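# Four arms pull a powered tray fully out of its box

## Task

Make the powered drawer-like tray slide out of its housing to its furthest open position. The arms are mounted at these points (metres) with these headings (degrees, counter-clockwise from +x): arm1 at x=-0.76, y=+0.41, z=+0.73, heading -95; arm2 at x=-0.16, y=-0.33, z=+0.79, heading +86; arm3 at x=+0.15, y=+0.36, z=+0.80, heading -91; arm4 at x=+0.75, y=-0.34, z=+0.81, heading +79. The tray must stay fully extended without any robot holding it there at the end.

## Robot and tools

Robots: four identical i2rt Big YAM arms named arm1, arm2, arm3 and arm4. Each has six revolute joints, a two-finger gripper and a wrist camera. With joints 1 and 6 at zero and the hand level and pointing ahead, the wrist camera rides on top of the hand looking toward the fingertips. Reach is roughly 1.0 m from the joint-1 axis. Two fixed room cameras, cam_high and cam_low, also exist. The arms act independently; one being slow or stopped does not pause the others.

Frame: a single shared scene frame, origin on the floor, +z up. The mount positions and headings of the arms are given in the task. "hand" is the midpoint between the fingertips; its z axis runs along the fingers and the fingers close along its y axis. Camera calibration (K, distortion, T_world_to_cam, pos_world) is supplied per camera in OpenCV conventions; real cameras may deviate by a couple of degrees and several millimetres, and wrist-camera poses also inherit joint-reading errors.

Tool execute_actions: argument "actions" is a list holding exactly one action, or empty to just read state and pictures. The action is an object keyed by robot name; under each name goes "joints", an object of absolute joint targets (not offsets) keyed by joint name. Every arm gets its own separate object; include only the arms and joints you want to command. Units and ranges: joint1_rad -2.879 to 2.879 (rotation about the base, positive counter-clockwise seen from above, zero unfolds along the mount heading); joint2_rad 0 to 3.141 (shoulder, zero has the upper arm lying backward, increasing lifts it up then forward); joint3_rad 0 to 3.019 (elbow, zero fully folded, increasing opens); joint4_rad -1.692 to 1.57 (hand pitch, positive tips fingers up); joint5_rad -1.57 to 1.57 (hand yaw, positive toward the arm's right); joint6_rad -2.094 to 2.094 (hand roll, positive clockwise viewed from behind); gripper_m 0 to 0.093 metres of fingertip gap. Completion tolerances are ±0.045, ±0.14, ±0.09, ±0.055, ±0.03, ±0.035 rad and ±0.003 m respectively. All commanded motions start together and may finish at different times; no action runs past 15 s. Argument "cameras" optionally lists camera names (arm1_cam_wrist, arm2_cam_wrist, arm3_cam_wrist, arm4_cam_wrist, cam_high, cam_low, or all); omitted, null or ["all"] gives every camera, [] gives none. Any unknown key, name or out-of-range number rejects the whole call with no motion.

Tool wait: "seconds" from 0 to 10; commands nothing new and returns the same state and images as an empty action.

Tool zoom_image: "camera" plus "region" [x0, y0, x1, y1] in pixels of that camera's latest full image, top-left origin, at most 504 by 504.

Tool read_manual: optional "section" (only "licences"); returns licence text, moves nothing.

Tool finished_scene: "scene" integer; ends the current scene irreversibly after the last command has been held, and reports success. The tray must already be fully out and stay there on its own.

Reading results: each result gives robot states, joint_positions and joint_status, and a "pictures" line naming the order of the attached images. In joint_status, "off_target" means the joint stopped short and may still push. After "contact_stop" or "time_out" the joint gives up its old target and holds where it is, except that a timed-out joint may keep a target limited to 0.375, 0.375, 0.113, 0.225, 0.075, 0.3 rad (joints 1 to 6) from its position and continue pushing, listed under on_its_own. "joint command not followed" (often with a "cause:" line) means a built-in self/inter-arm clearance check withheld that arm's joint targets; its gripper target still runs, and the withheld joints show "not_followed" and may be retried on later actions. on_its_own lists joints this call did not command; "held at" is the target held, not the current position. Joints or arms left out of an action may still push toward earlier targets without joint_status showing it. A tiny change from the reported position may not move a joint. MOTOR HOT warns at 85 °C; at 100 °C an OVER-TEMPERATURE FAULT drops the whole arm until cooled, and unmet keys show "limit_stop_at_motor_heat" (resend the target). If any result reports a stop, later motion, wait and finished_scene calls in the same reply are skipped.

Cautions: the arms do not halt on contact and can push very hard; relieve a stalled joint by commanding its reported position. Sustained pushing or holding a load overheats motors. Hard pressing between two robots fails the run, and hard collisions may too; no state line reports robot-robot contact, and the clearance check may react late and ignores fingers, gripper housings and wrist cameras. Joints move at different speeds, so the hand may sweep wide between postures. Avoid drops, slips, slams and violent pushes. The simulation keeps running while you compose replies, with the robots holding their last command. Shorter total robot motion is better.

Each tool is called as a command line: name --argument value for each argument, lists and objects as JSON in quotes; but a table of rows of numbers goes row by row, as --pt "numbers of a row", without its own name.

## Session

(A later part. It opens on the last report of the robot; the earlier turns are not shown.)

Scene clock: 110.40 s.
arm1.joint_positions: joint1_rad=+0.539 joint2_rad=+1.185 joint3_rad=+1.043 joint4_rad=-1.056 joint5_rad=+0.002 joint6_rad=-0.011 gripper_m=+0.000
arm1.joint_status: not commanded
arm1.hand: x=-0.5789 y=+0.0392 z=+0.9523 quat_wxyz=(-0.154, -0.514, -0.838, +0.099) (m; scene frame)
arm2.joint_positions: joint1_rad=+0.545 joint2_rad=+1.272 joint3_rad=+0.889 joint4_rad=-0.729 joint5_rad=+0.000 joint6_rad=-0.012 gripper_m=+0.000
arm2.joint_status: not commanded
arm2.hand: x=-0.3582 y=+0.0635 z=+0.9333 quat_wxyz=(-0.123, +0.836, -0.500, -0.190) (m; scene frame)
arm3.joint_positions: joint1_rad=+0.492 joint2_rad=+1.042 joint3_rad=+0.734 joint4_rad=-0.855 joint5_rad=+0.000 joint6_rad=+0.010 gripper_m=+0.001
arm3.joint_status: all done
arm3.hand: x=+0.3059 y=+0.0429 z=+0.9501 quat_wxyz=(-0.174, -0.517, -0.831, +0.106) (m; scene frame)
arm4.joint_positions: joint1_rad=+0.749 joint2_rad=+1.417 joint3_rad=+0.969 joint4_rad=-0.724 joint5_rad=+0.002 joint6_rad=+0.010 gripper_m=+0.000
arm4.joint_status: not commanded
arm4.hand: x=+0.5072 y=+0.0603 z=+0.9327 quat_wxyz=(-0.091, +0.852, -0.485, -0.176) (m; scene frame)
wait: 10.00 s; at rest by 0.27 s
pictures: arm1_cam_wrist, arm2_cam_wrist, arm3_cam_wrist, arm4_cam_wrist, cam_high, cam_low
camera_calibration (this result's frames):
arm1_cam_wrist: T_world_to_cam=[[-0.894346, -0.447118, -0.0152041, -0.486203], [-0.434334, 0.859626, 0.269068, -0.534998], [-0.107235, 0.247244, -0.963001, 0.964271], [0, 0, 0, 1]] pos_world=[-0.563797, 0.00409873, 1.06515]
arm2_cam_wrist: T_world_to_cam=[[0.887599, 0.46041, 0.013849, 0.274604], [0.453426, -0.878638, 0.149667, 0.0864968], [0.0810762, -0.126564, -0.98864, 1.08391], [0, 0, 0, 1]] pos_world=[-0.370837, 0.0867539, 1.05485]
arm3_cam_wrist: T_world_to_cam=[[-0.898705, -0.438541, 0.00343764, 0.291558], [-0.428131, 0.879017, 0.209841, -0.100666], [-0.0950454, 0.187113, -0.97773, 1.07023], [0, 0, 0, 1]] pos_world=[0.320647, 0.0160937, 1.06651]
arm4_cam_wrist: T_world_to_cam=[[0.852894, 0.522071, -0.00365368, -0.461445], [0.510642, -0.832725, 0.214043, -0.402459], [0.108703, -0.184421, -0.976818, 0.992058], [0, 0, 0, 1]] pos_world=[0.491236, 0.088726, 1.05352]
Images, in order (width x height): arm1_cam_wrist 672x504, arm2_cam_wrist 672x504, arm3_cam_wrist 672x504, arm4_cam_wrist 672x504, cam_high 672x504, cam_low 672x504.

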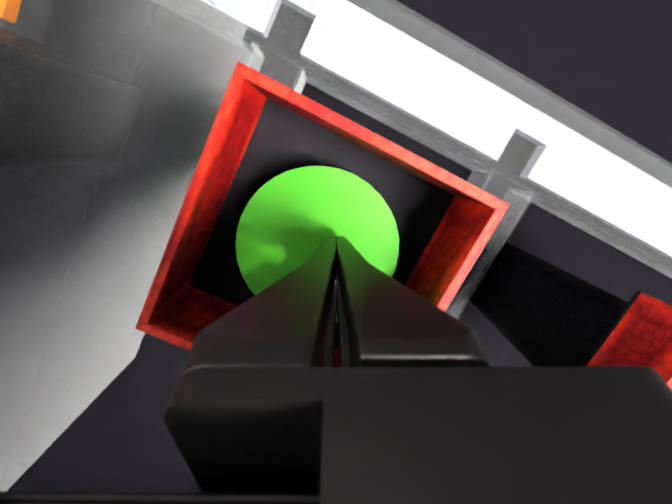

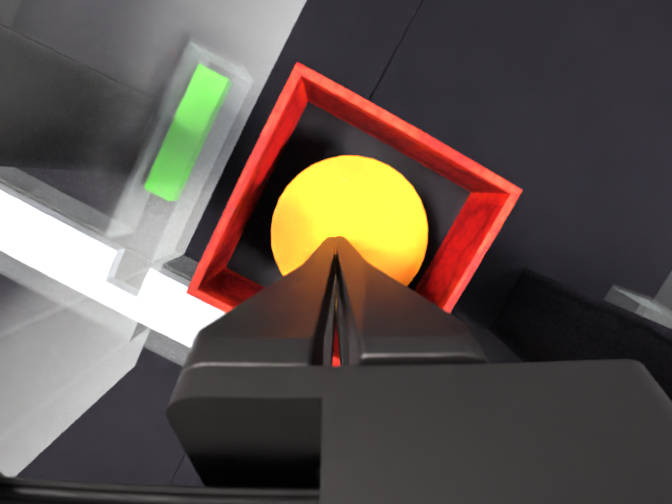

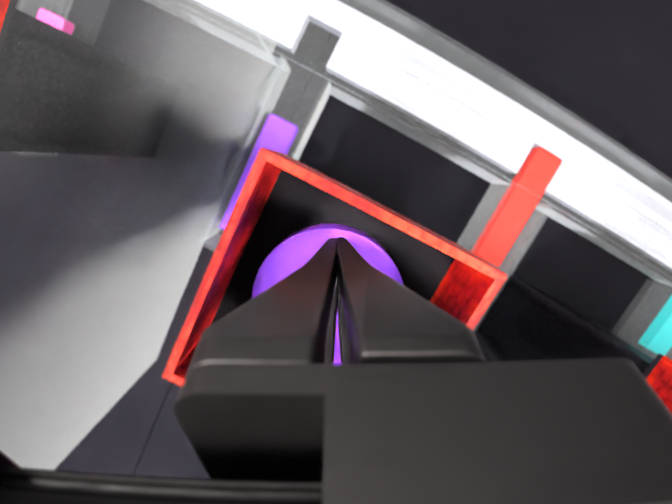

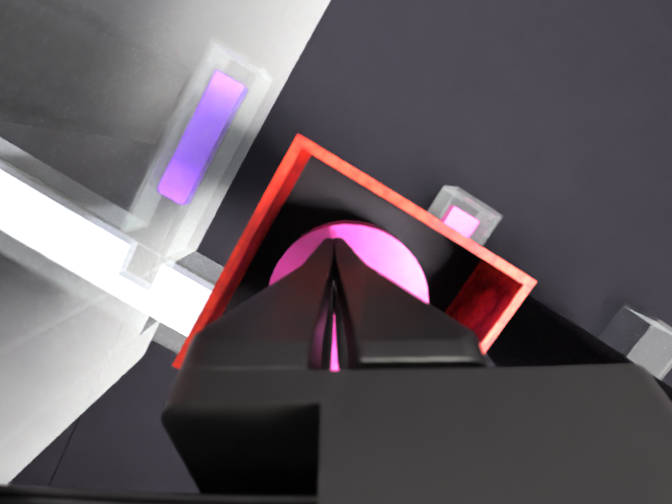

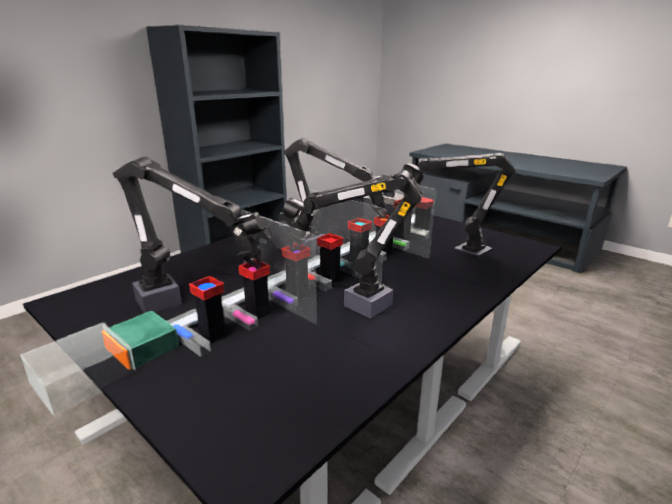

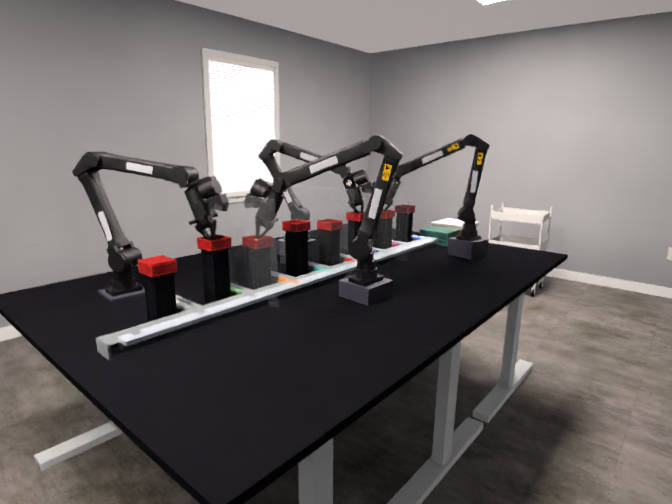

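execute_actions --actions '[{"arm2":{"joints":{"joint2_rad":1.1,"joint3_rad":0.9,"joint4_rad":-0.62}}}]' --cameras '[]'

execute_actions --actions '[{"arm2":{"joints":{"joint2_rad":1.28}}}]' --cameras '["arm2_cam_wrist"]'

wait --seconds 10

zoom_image --camera "cam_low" --region '[200,220,440,320]'

Scene clock: 111.73 s.
arm1.joint_positions: joint1_rad=+0.539 joint2_rad=+1.185 joint3_rad=+1.043 joint4_rad=-1.056 joint5_rad=+0.002 joint6_rad=-0.011 gripper_m=+0.000
arm1.joint_status: not commanded
arm1.hand: x=-0.5789 y=+0.0392 z=+0.9523 quat_wxyz=(-0.154, -0.514, -0.838, +0.099) (m; scene frame)
arm2.joint_positions: joint1_rad=+0.545 joint2_rad=+1.083 joint3_rad=+0.889 joint4_rad=-0.631 joint5_rad=+0.000 joint6_rad=-0.012 gripper_m=+0.000
arm2.joint_status: all done
arm2.hand: x=-0.3627 y=+0.0701 z=+1.0266 quat_wxyz=(-0.195, +0.800, -0.478, -0.307) (m; scene frame)
arm3.joint_positions: joint1_rad=+0.492 joint2_rad=+1.042 joint3_rad=+0.734 joint4_rad=-0.855 joint5_rad=+0.000 joint6_rad=+0.010 gripper_m=+0.001
arm3.joint_status: not commanded
arm3.hand: x=+0.3059 y=+0.0429 z=+0.9501 quat_wxyz=(-0.174, -0.517, -0.831, +0.106) (m; scene frame)
arm4.joint_positions: joint1_rad=+0.749 joint2_rad=+1.417 joint3_rad=+0.969 joint4_rad=-0.724 joint5_rad=+0.002 joint6_rad=+0.010 gripper_m=+0.000
arm4.joint_status: not commanded
arm4.hand: x=+0.5072 y=+0.0603 z=+0.9327 quat_wxyz=(-0.091, +0.852, -0.485, -0.176) (m; scene frame)
pictures: none
No camera images: the call's "cameras" was empty. Leave "cameras" out to get every camera's image.

Scene clock: 112.73 s.
arm1.joint_positions: joint1_rad=+0.539 joint2_rad=+1.185 joint3_rad=+1.043 joint4_rad=-1.056 joint5_rad=+0.002 joint6_rad=-0.011 gripper_m=+0.000
arm1.joint_status: not commanded
arm1.hand: x=-0.5789 y=+0.0392 z=+0.9523 quat_wxyz=(-0.154, -0.514, -0.838, +0.099) (m; scene frame)
arm2.joint_positions: joint1_rad=+0.545 joint2_rad=+1.281 joint3_rad=+0.889 joint4_rad=-0.630 joint5_rad=+0.000 joint6_rad=-0.012 gripper_m=+0.000
arm2.joint_status: all done
arm2.hand: x=-0.3683 y=+0.0827 z=+0.9413 quat_wxyz=(-0.146, +0.826, -0.494, -0.227) (m; scene frame)
arm3.joint_positions: joint1_rad=+0.492 joint2_rad=+1.042 joint3_rad=+0.734 joint4_rad=-0.855 joint5_rad=+0.000 joint6_rad=+0.010 gripper_m=+0.001
arm3.joint_status: not commanded
arm3.hand: x=+0.3059 y=+0.0429 z=+0.9501 quat_wxyz=(-0.174, -0.517, -0.831, +0.106) (m; scene frame)
arm4.joint_positions: joint1_rad=+0.749 joint2_rad=+1.417 joint3_rad=+0.969 joint4_rad=-0.724 joint5_rad=+0.002 joint6_rad=+0.010 gripper_m=+0.000
arm4.joint_status: not commanded
arm4.hand: x=+0.5072 y=+0.0603 z=+0.9327 quat_wxyz=(-0.091, +0.852, -0.485, -0.176) (m; scene frame)
pictures: arm2_cam_wrist
camera_calibration (this result's frames):
arm2_cam_wrist: T_world_to_cam=[[0.887745, 0.460127, 0.0138791, 0.274614], [0.458626, -0.886641, 0.0594099, 0.194253], [0.0396419, -0.0463755, -0.998137, 1.08211], [0, 0, 0, 1]] pos_world=[-0.375773, 0.0960586, 1.06474]
Images, in order (width x height): arm2_cam_wrist 672x504.

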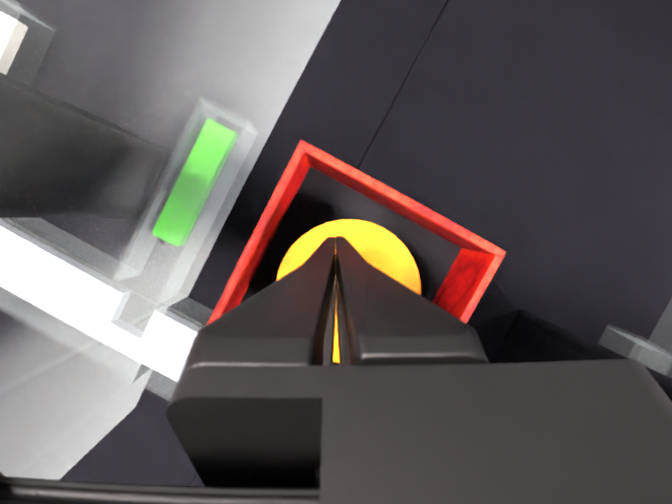

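Scene clock: 122.73 s.
arm1.joint_positions: joint1_rad=+0.539 joint2_rad=+1.185 joint3_rad=+1.043 joint4_rad=-1.056 joint5_rad=+0.002 joint6_rad=-0.011 gripper_m=+0.000
arm1.joint_status: not commanded
arm1.hand: x=-0.5789 y=+0.0392 z=+0.9523 quat_wxyz=(-0.154, -0.514, -0.838, +0.099) (m; scene frame)
arm2.joint_positions: joint1_rad=+0.545 joint2_rad=+1.281 joint3_rad=+0.889 joint4_rad=-0.630 joint5_rad=+0.000 joint6_rad=-0.012 gripper_m=+0.000
arm2.joint_status: all done
arm2.hand: x=-0.3683 y=+0.0827 z=+0.9413 quat_wxyz=(-0.146, +0.826, -0.494, -0.227) (m; scene frame)
arm3.joint_positions: joint1_rad=+0.492 joint2_rad=+1.042 joint3_rad=+0.734 joint4_rad=-0.855 joint5_rad=+0.000 joint6_rad=+0.010 gripper_m=+0.001
arm3.joint_status: not commanded
arm3.hand: x=+0.3059 y=+0.0429 z=+0.9501 quat_wxyz=(-0.174, -0.517, -0.831, +0.106) (m; scene frame)
arm4.joint_positions: joint1_rad=+0.749 joint2_rad=+1.417 joint3_rad=+0.969 joint4_rad=-0.724 joint5_rad=+0.002 joint6_rad=+0.010 gripper_m=+0.000
arm4.joint_status: not commanded
arm4.hand: x=+0.5072 y=+0.0603 z=+0.9327 quat_wxyz=(-0.091, +0.852, -0.485, -0.176) (m; scene frame)
wait: 10.00 s; at rest by 0.27 s
pictures: arm1_cam_wrist, arm2_cam_wrist, arm3_cam_wrist, arm4_cam_wrist, cam_high, cam_low
camera_calibration (this result's frames):
arm1_cam_wrist: T_world_to_cam=[[-0.894346, -0.447118, -0.0152041, -0.486203], [-0.434334, 0.859626, 0.269068, -0.534998], [-0.107235, 0.247244, -0.963001, 0.964271], [0, 0, 0, 1]] pos_world=[-0.563797, 0.00409873, 1.06515]
arm2_cam_wrist: T_world_to_cam=[[0.887745, 0.460127, 0.0138791, 0.274614], [0.458626, -0.886641, 0.0594099, 0.194253], [0.0396419, -0.0463755, -0.998137, 1.08211], [0, 0, 0, 1]] pos_world=[-0.375773, 0.0960586, 1.06474]
arm3_cam_wrist: T_world_to_cam=[[-0.898705, -0.438541, 0.00343764, 0.291558], [-0.428131, 0.879017, 0.209841, -0.100666], [-0.0950454, 0.187113, -0.97773, 1.07023], [0, 0, 0, 1]] pos_world=[0.320647, 0.0160937, 1.06651]
arm4_cam_wrist: T_world_to_cam=[[0.852894, 0.522071, -0.00365368, -0.461445], [0.510642, -0.832725, 0.214043, -0.402459], [0.108703, -0.184421, -0.976818, 0.992058], [0, 0, 0, 1]] pos_world=[0.491236, 0.088726, 1.05352]
Images, in order (width x height): arm1_cam_wrist 672x504, arm2_cam_wrist 672x504, arm3_cam_wrist 672x504, arm4_cam_wrist 672x504, cam_high 672x504, cam_low 672x504.

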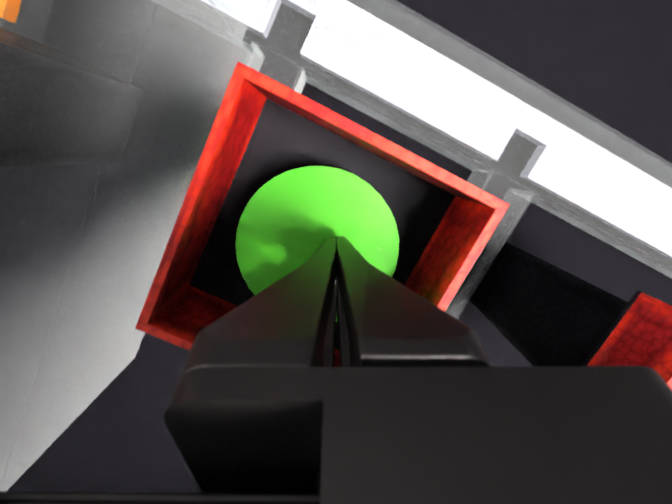

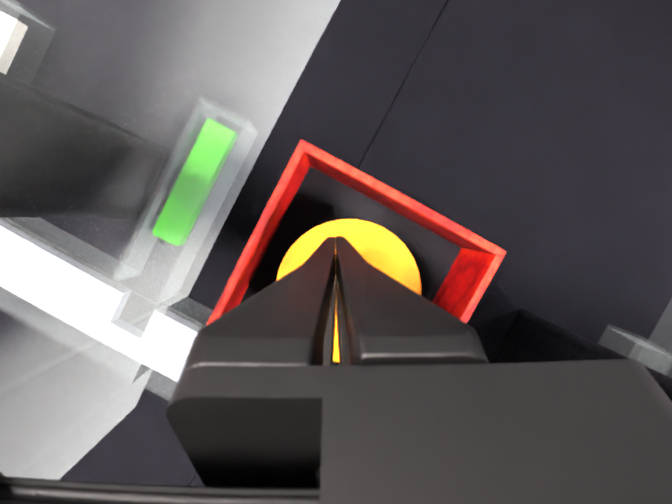

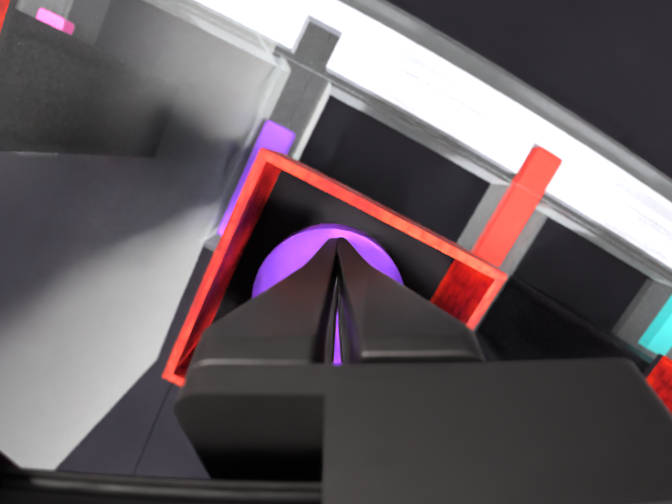

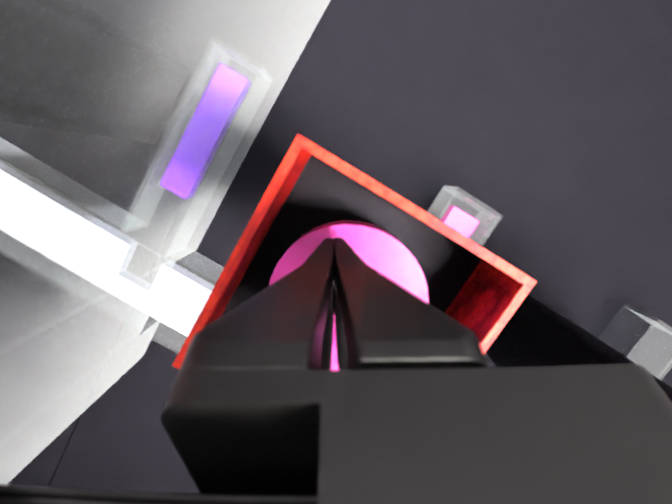

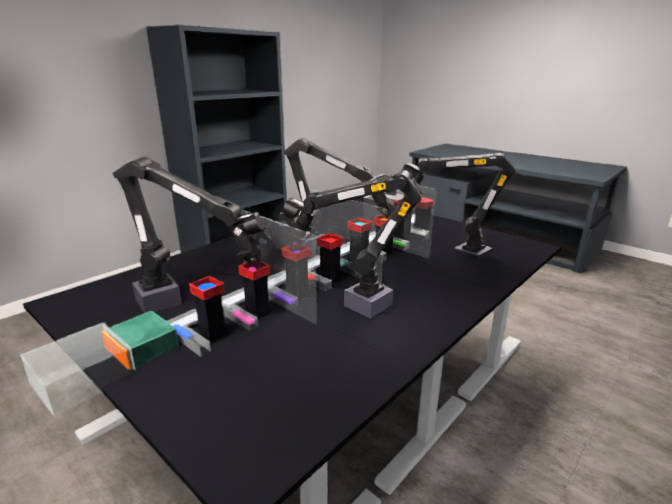

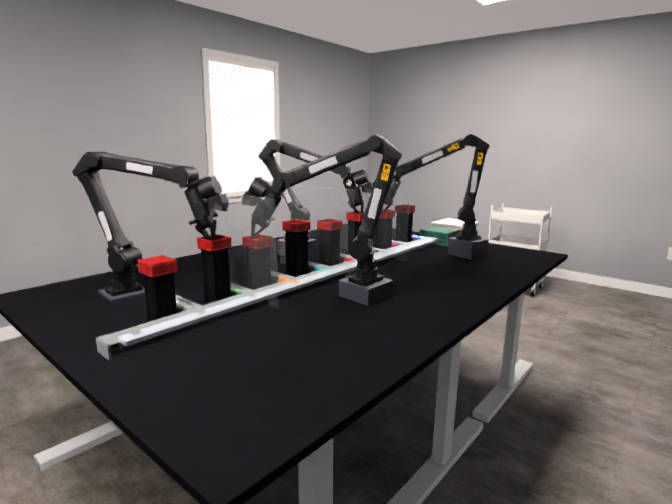

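Region (200, 220, 440, 320) of cam_low's 672x504 image, scaled by 2.100, with more detail than that image has; it fills the top 210 rows of this view, and the rest is white.

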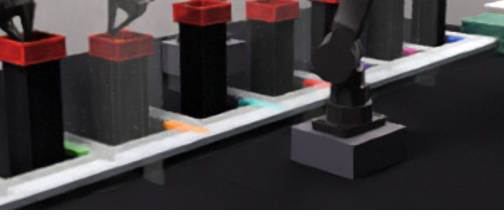

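execute_actions --actions '[{"arm2":{"joints":{"joint2_rad":0.95,"joint3_rad":0.86,"joint4_rad":-0.78}}}]' --cameras '[]'

execute_actions --actions '[{"arm2":{"joints":{"joint1_rad":0.02,"joint2_rad":0.89,"joint3_rad":0.8}}}]' --cameras '["arm2_cam_wrist"]'

execute_actions --actions '[{"arm2":{"joints":{"joint2_rad":1.14,"joint3_rad":0.77,"joint4_rad":-0.7}}}]' --cameras '["arm2_cam_wrist"]'

Scene clock: 124.00 s.
arm1.joint_positions: joint1_rad=+0.539 joint2_rad=+1.185 joint3_rad=+1.043 joint4_rad=-1.056 joint5_rad=+0.002 joint6_rad=-0.011 gripper_m=+0.000
arm1.joint_status: not commanded
arm1.hand: x=-0.5789 y=+0.0392 z=+0.9523 quat_wxyz=(-0.154, -0.514, -0.838, +0.099) (m; scene frame)
arm2.joint_positions: joint1_rad=+0.545 joint2_rad=+0.933 joint3_rad=+0.864 joint4_rad=-0.770 joint5_rad=+0.000 joint6_rad=-0.012 gripper_m=+0.000
arm2.joint_status: all done
arm2.hand: x=-0.3400 y=+0.0257 z=+1.0499 quat_wxyz=(-0.191, +0.802, -0.479, -0.301) (m; scene frame)
arm3.joint_positions: joint1_rad=+0.492 joint2_rad=+1.042 joint3_rad=+0.734 joint4_rad=-0.855 joint5_rad=+0.000 joint6_rad=+0.010 gripper_m=+0.001
arm3.joint_status: not commanded
arm3.hand: x=+0.3059 y=+0.0429 z=+0.9501 quat_wxyz=(-0.174, -0.517, -0.831, +0.106) (m; scene frame)
arm4.joint_positions: joint1_rad=+0.749 joint2_rad=+1.417 joint3_rad=+0.969 joint4_rad=-0.724 joint5_rad=+0.002 joint6_rad=+0.010 gripper_m=+0.000
arm4.joint_status: not commanded
arm4.hand: x=+0.5072 y=+0.0603 z=+0.9327 quat_wxyz=(-0.091, +0.852, -0.485, -0.176) (m; scene frame)
pictures: none
No camera images: the call's "cameras" was empty. Leave "cameras" out to get every camera's image.

Scene clock: 125.17 s.
arm1.joint_positions: joint1_rad=+0.539 joint2_rad=+1.185 joint3_rad=+1.043 joint4_rad=-1.056 joint5_rad=+0.002 joint6_rad=-0.011 gripper_m=+0.000
arm1.joint_status: not commanded
arm1.hand: x=-0.5789 y=+0.0392 z=+0.9523 quat_wxyz=(-0.154, -0.514, -0.838, +0.099) (m; scene frame)
arm2.joint_positions: joint1_rad=+0.026 joint2_rad=+0.903 joint3_rad=+0.809 joint4_rad=-0.774 joint5_rad=+0.000 joint6_rad=-0.012 gripper_m=+0.000
arm2.joint_status: all done
arm2.hand: x=-0.1419 y=+0.0534 z=+1.0326 quat_wxyz=(-0.254, +0.655, -0.672, -0.234) (m; scene frame)
arm3.joint_positions: joint1_rad=+0.492 joint2_rad=+1.042 joint3_rad=+0.734 joint4_rad=-0.855 joint5_rad=+0.000 joint6_rad=+0.010 gripper_m=+0.001
arm3.joint_status: not commanded
arm3.hand: x=+0.3059 y=+0.0429 z=+0.9501 quat_wxyz=(-0.174, -0.517, -0.831, +0.106) (m; scene frame)
arm4.joint_positions: joint1_rad=+0.749 joint2_rad=+1.417 joint3_rad=+0.969 joint4_rad=-0.724 joint5_rad=+0.002 joint6_rad=+0.010 gripper_m=+0.000
arm4.joint_status: not commanded
arm4.hand: x=+0.5072 y=+0.0603 z=+0.9327 quat_wxyz=(-0.091, +0.852, -0.485, -0.176) (m; scene frame)
pictures: arm2_cam_wrist
camera_calibration (this result's frames):
arm2_cam_wrist: T_world_to_cam=[[0.999039, -0.0415716, 0.0138525, 0.128465], [-0.0399967, -0.99426, -0.0992374, 0.157897], [0.0178984, 0.0985881, -0.994967, 1.14884], [0, 0, 0, 1]] pos_world=[-0.142589, 0.0490694, 1.15695]
Images, in order (width x height): arm2_cam_wrist 672x504.

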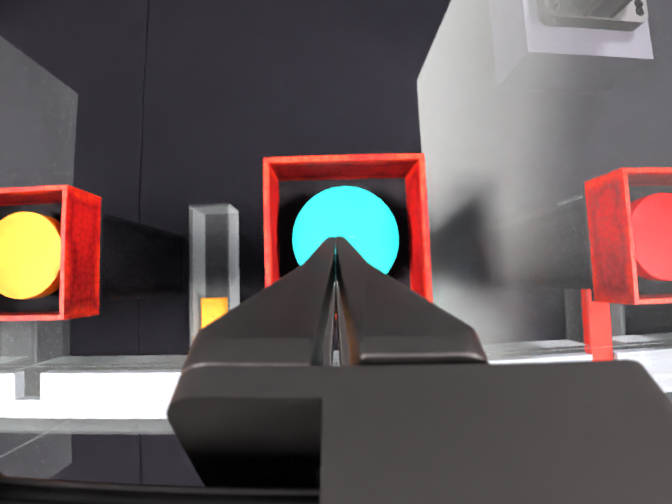

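Scene clock: 126.10 s.
arm1.joint_positions: joint1_rad=+0.539 joint2_rad=+1.185 joint3_rad=+1.043 joint4_rad=-1.056 joint5_rad=+0.002 joint6_rad=-0.011 gripper_m=+0.000
arm1.joint_status: not commanded
arm1.hand: x=-0.5789 y=+0.0392 z=+0.9523 quat_wxyz=(-0.154, -0.514, -0.838, +0.099) (m; scene frame)
arm2.joint_positions: joint1_rad=+0.026 joint2_rad=+1.111 joint3_rad=+0.790 joint4_rad=-0.700 joint5_rad=+0.000 joint6_rad=-0.012 gripper_m=+0.000
arm2.joint_status: all done
arm2.hand: x=-0.1400 y=+0.0789 z=+0.9560 quat_wxyz=(-0.201, +0.671, -0.689, -0.184) (m; scene frame)
arm3.joint_positions: joint1_rad=+0.492 joint2_rad=+1.042 joint3_rad=+0.734 joint4_rad=-0.855 joint5_rad=+0.000 joint6_rad=+0.010 gripper_m=+0.001
arm3.joint_status: not commanded
arm3.hand: x=+0.3059 y=+0.0429 z=+0.9501 quat_wxyz=(-0.174, -0.517, -0.831, +0.106) (m; scene frame)
arm4.joint_positions: joint1_rad=+0.749 joint2_rad=+1.417 joint3_rad=+0.969 joint4_rad=-0.724 joint5_rad=+0.002 joint6_rad=+0.010 gripper_m=+0.000
arm4.joint_status: not commanded
arm4.hand: x=+0.5072 y=+0.0603 z=+0.9327 quat_wxyz=(-0.091, +0.852, -0.485, -0.176) (m; scene frame)
pictures: arm2_cam_wrist
camera_calibration (this result's frames):
arm2_cam_wrist: T_world_to_cam=[[0.999062, -0.0410313, 0.0138704, 0.128687], [-0.0417273, -0.997652, 0.0542986, 0.0289787], [0.0116099, -0.0548264, -0.998428, 1.08454], [0, 0, 0, 1]] pos_world=[-0.139949, 0.0936525, 1.07948]
Images, in order (width x height): arm2_cam_wrist 672x504.

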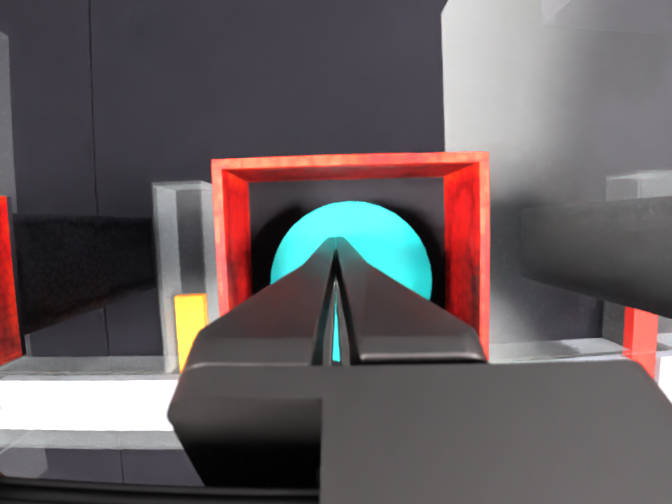

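execute_actions --actions '[{"arm2":{"joints":{"joint2_rad":0.95,"joint3_rad":0.86,"joint4_rad":-0.78}}}]' --cameras '[]'

execute_actions --actions '[{"arm2":{"joints":{"joint1_rad":0.55,"joint2_rad":1.05,"joint3_rad":0.92,"joint4_rad":-0.68}}}]' --cameras '[]'

execute_actions --actions '[{"arm2":{"joints":{"joint2_rad":1.4,"joint3_rad":0.89}}}]' --cameras '["arm2_cam_wrist"]'

wait --seconds 10

Scene clock: 127.33 s.
arm1.joint_positions: joint1_rad=+0.539 joint2_rad=+1.185 joint3_rad=+1.043 joint4_rad=-1.056 joint5_rad=+0.002 joint6_rad=-0.011 gripper_m=+0.000
arm1.joint_status: not commanded
arm1.hand: x=-0.5789 y=+0.0392 z=+0.9523 quat_wxyz=(-0.154, -0.514, -0.838, +0.099) (m; scene frame)
arm2.joint_positions: joint1_rad=+0.026 joint2_rad=+0.942 joint3_rad=+0.816 joint4_rad=-0.771 joint5_rad=+0.000 joint6_rad=-0.012 gripper_m=+0.000
arm2.joint_status: all done
arm2.hand: x=-0.1415 y=+0.0598 z=+1.0230 quat_wxyz=(-0.244, +0.658, -0.676, -0.225) (m; scene frame)
arm3.joint_positions: joint1_rad=+0.492 joint2_rad=+1.042 joint3_rad=+0.734 joint4_rad=-0.855 joint5_rad=+0.000 joint6_rad=+0.010 gripper_m=+0.001
arm3.joint_status: not commanded
arm3.hand: x=+0.3059 y=+0.0429 z=+0.9501 quat_wxyz=(-0.174, -0.517, -0.831, +0.106) (m; scene frame)
arm4.joint_positions: joint1_rad=+0.749 joint2_rad=+1.417 joint3_rad=+0.969 joint4_rad=-0.724 joint5_rad=+0.002 joint6_rad=+0.010 gripper_m=+0.000
arm4.joint_status: not commanded
arm4.hand: x=+0.5072 y=+0.0603 z=+0.9327 quat_wxyz=(-0.091, +0.852, -0.485, -0.176) (m; scene frame)
pictures: none
No camera images: the call's "cameras" was empty. Leave "cameras" out to get every camera's image.

Scene clock: 128.50 s.
arm1.joint_positions: joint1_rad=+0.539 joint2_rad=+1.185 joint3_rad=+1.043 joint4_rad=-1.056 joint5_rad=+0.002 joint6_rad=-0.011 gripper_m=+0.000
arm1.joint_status: not commanded
arm1.hand: x=-0.5789 y=+0.0392 z=+0.9523 quat_wxyz=(-0.154, -0.514, -0.838, +0.099) (m; scene frame)
arm2.joint_positions: joint1_rad=+0.546 joint2_rad=+1.042 joint3_rad=+0.874 joint4_rad=-0.692 joint5_rad=+0.000 joint6_rad=-0.011 gripper_m=+0.000
arm2.joint_status: all done
arm2.hand: x=-0.3539 y=+0.0527 z=+1.0258 quat_wxyz=(-0.186, +0.805, -0.481, -0.293) (m; scene frame)
arm3.joint_positions: joint1_rad=+0.492 joint2_rad=+1.042 joint3_rad=+0.734 joint4_rad=-0.855 joint5_rad=+0.000 joint6_rad=+0.010 gripper_m=+0.001
arm3.joint_status: not commanded
arm3.hand: x=+0.3059 y=+0.0429 z=+0.9501 quat_wxyz=(-0.174, -0.517, -0.831, +0.106) (m; scene frame)
arm4.joint_positions: joint1_rad=+0.749 joint2_rad=+1.417 joint3_rad=+0.969 joint4_rad=-0.724 joint5_rad=+0.002 joint6_rad=+0.010 gripper_m=+0.000
arm4.joint_status: not commanded
arm4.hand: x=+0.5072 y=+0.0603 z=+0.9327 quat_wxyz=(-0.091, +0.852, -0.485, -0.176) (m; scene frame)
pictures: none
No camera images: the call's "cameras" was empty. Leave "cameras" out to get every camera's image.

Scene clock: 129.53 s.
arm1.joint_positions: joint1_rad=+0.539 joint2_rad=+1.185 joint3_rad=+1.043 joint4_rad=-1.056 joint5_rad=+0.002 joint6_rad=-0.011 gripper_m=+0.000
arm1.joint_status: not commanded
arm1.hand: x=-0.5789 y=+0.0392 z=+0.9523 quat_wxyz=(-0.154, -0.514, -0.838, +0.099) (m; scene frame)
arm2.joint_positions: joint1_rad=+0.546 joint2_rad=+1.338 joint3_rad=+0.902 joint4_rad=-0.675 joint5_rad=+0.000 joint6_rad=-0.011 gripper_m=+0.000
arm2.joint_status: all done
arm2.hand: x=-0.3663 y=+0.0791 z=+0.9172 quat_wxyz=(-0.123, +0.836, -0.500, -0.190) (m; scene frame)
arm3.joint_positions: joint1_rad=+0.492 joint2_rad=+1.042 joint3_rad=+0.734 joint4_rad=-0.855 joint5_rad=+0.000 joint6_rad=+0.010 gripper_m=+0.001
arm3.joint_status: not commanded
arm3.hand: x=+0.3059 y=+0.0429 z=+0.9501 quat_wxyz=(-0.174, -0.517, -0.831, +0.106) (m; scene frame)
arm4.joint_positions: joint1_rad=+0.749 joint2_rad=+1.417 joint3_rad=+0.969 joint4_rad=-0.724 joint5_rad=+0.002 joint6_rad=+0.010 gripper_m=+0.000
arm4.joint_status: not commanded
arm4.hand: x=+0.5072 y=+0.0603 z=+0.9327 quat_wxyz=(-0.091, +0.852, -0.485, -0.176) (m; scene frame)
pictures: arm2_cam_wrist
camera_calibration (this result's frames):
arm2_cam_wrist: T_world_to_cam=[[0.887585, 0.460441, 0.0136803, 0.274973], [0.453601, -0.878803, 0.148159, 0.10775], [0.0802405, -0.125298, -0.988869, 1.07044], [0, 0, 0, 1]] pos_world=[-0.37883, 0.102206, 1.0388]
Images, in order (width x height): arm2_cam_wrist 672x504.

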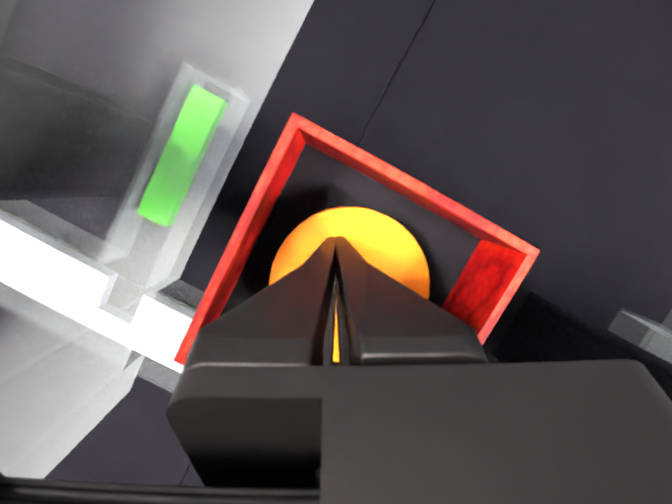

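Scene clock: 139.53 s.
arm1.joint_positions: joint1_rad=+0.539 joint2_rad=+1.185 joint3_rad=+1.043 joint4_rad=-1.056 joint5_rad=+0.002 joint6_rad=-0.011 gripper_m=+0.000
arm1.joint_status: not commanded
arm1.hand: x=-0.5789 y=+0.0392 z=+0.9523 quat_wxyz=(-0.154, -0.514, -0.838, +0.099) (m; scene frame)
arm2.joint_positions: joint1_rad=+0.546 joint2_rad=+1.338 joint3_rad=+0.902 joint4_rad=-0.675 joint5_rad=+0.000 joint6_rad=-0.011 gripper_m=+0.000
arm2.joint_status: all done
arm2.hand: x=-0.3663 y=+0.0791 z=+0.9172 quat_wxyz=(-0.123, +0.836, -0.500, -0.190) (m; scene frame)
arm3.joint_positions: joint1_rad=+0.492 joint2_rad=+1.042 joint3_rad=+0.734 joint4_rad=-0.855 joint5_rad=+0.000 joint6_rad=+0.010 gripper_m=+0.001
arm3.joint_status: not commanded
arm3.hand: x=+0.3059 y=+0.0429 z=+0.9501 quat_wxyz=(-0.174, -0.517, -0.831, +0.106) (m; scene frame)
arm4.joint_positions: joint1_rad=+0.749 joint2_rad=+1.417 joint3_rad=+0.969 joint4_rad=-0.724 joint5_rad=+0.002 joint6_rad=+0.010 gripper_m=+0.000
arm4.joint_status: not commanded
arm4.hand: x=+0.5072 y=+0.0603 z=+0.9327 quat_wxyz=(-0.091, +0.852, -0.485, -0.176) (m; scene frame)
wait: 10.00 s; at rest by 0.27 s
pictures: arm1_cam_wrist, arm2_cam_wrist, arm3_cam_wrist, arm4_cam_wrist, cam_high, cam_low
camera_calibration (this result's frames):
arm1_cam_wrist: T_world_to_cam=[[-0.894346, -0.447118, -0.0152041, -0.486203], [-0.434334, 0.859626, 0.269068, -0.534998], [-0.107235, 0.247244, -0.963001, 0.964271], [0, 0, 0, 1]] pos_world=[-0.563797, 0.00409873, 1.06515]
arm2_cam_wrist: T_world_to_cam=[[0.887585, 0.460441, 0.0136803, 0.274973], [0.453601, -0.878803, 0.148159, 0.10775], [0.0802405, -0.125298, -0.988869, 1.07044], [0, 0, 0, 1]] pos_world=[-0.37883, 0.102206, 1.0388]
arm3_cam_wrist: T_world_to_cam=[[-0.898705, -0.438541, 0.00343764, 0.291558], [-0.428131, 0.879017, 0.209841, -0.100666], [-0.0950454, 0.187113, -0.97773, 1.07023], [0, 0, 0, 1]] pos_world=[0.320647, 0.0160937, 1.06651]
arm4_cam_wrist: T_world_to_cam=[[0.852894, 0.522071, -0.00365368, -0.461445], [0.510642, -0.832725, 0.214043, -0.402459], [0.108703, -0.184421, -0.976818, 0.992058], [0, 0, 0, 1]] pos_world=[0.491236, 0.088726, 1.05352]
Images, in order (width x height): arm1_cam_wrist 672x504, arm2_cam_wrist 672x504, arm3_cam_wrist 672x504, arm4_cam_wrist 672x504, cam_high 672x504, cam_low 672x504.

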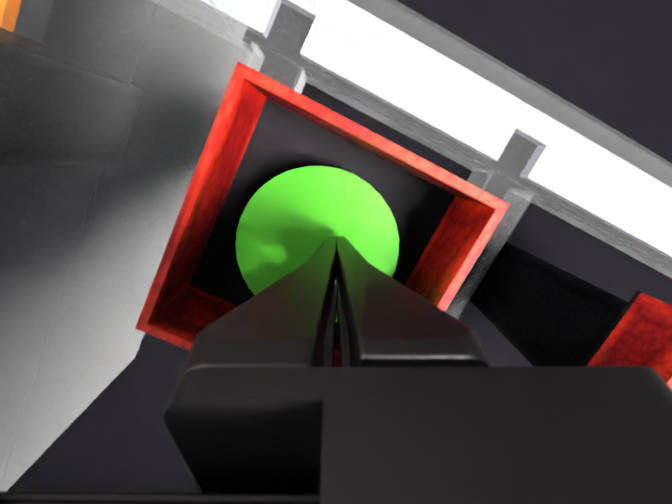

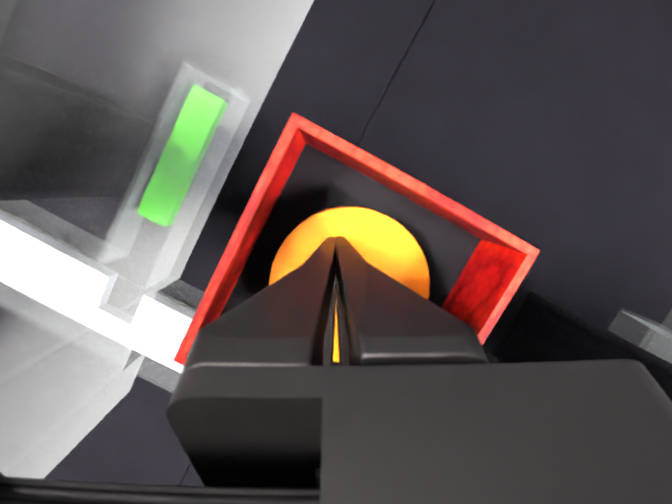

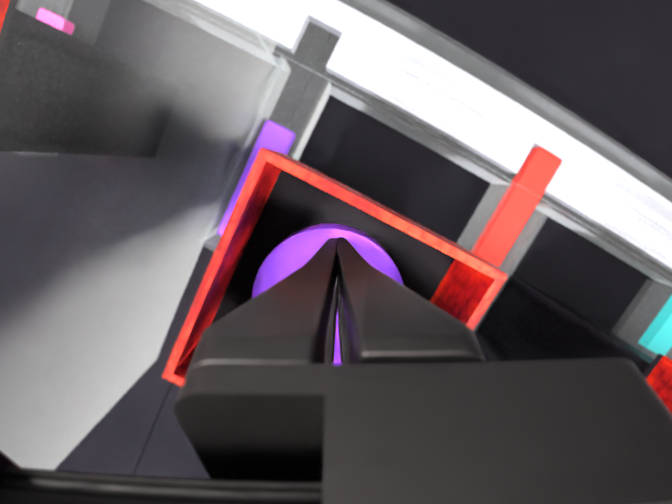

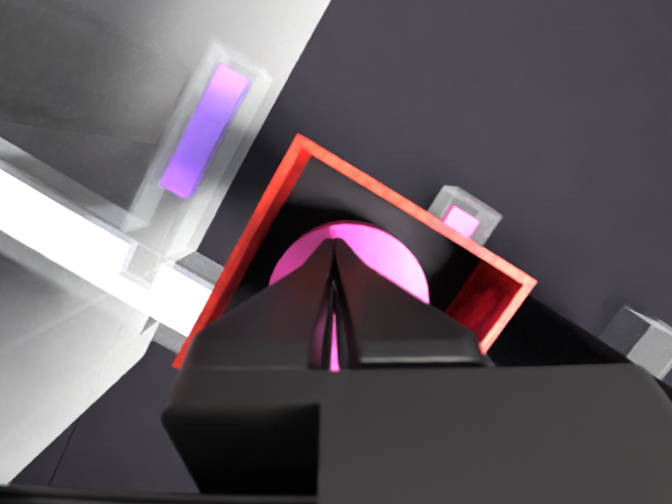

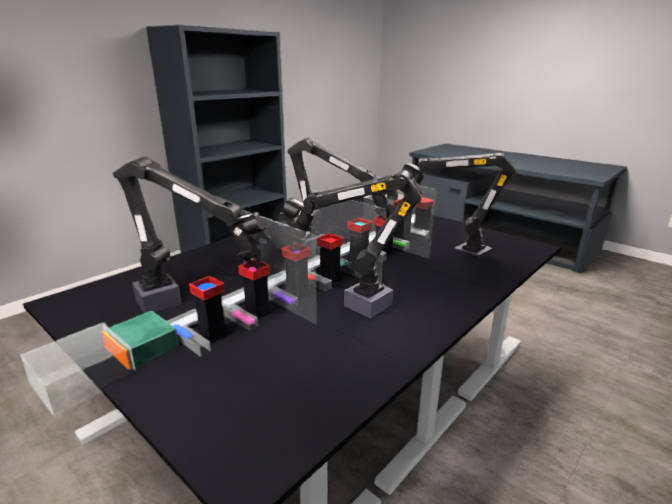

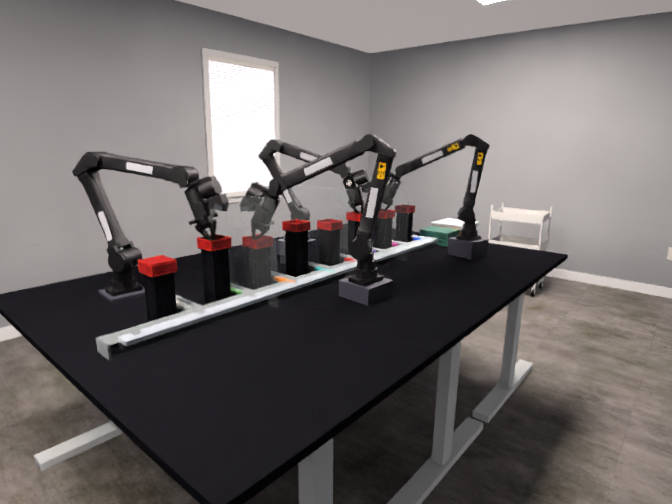

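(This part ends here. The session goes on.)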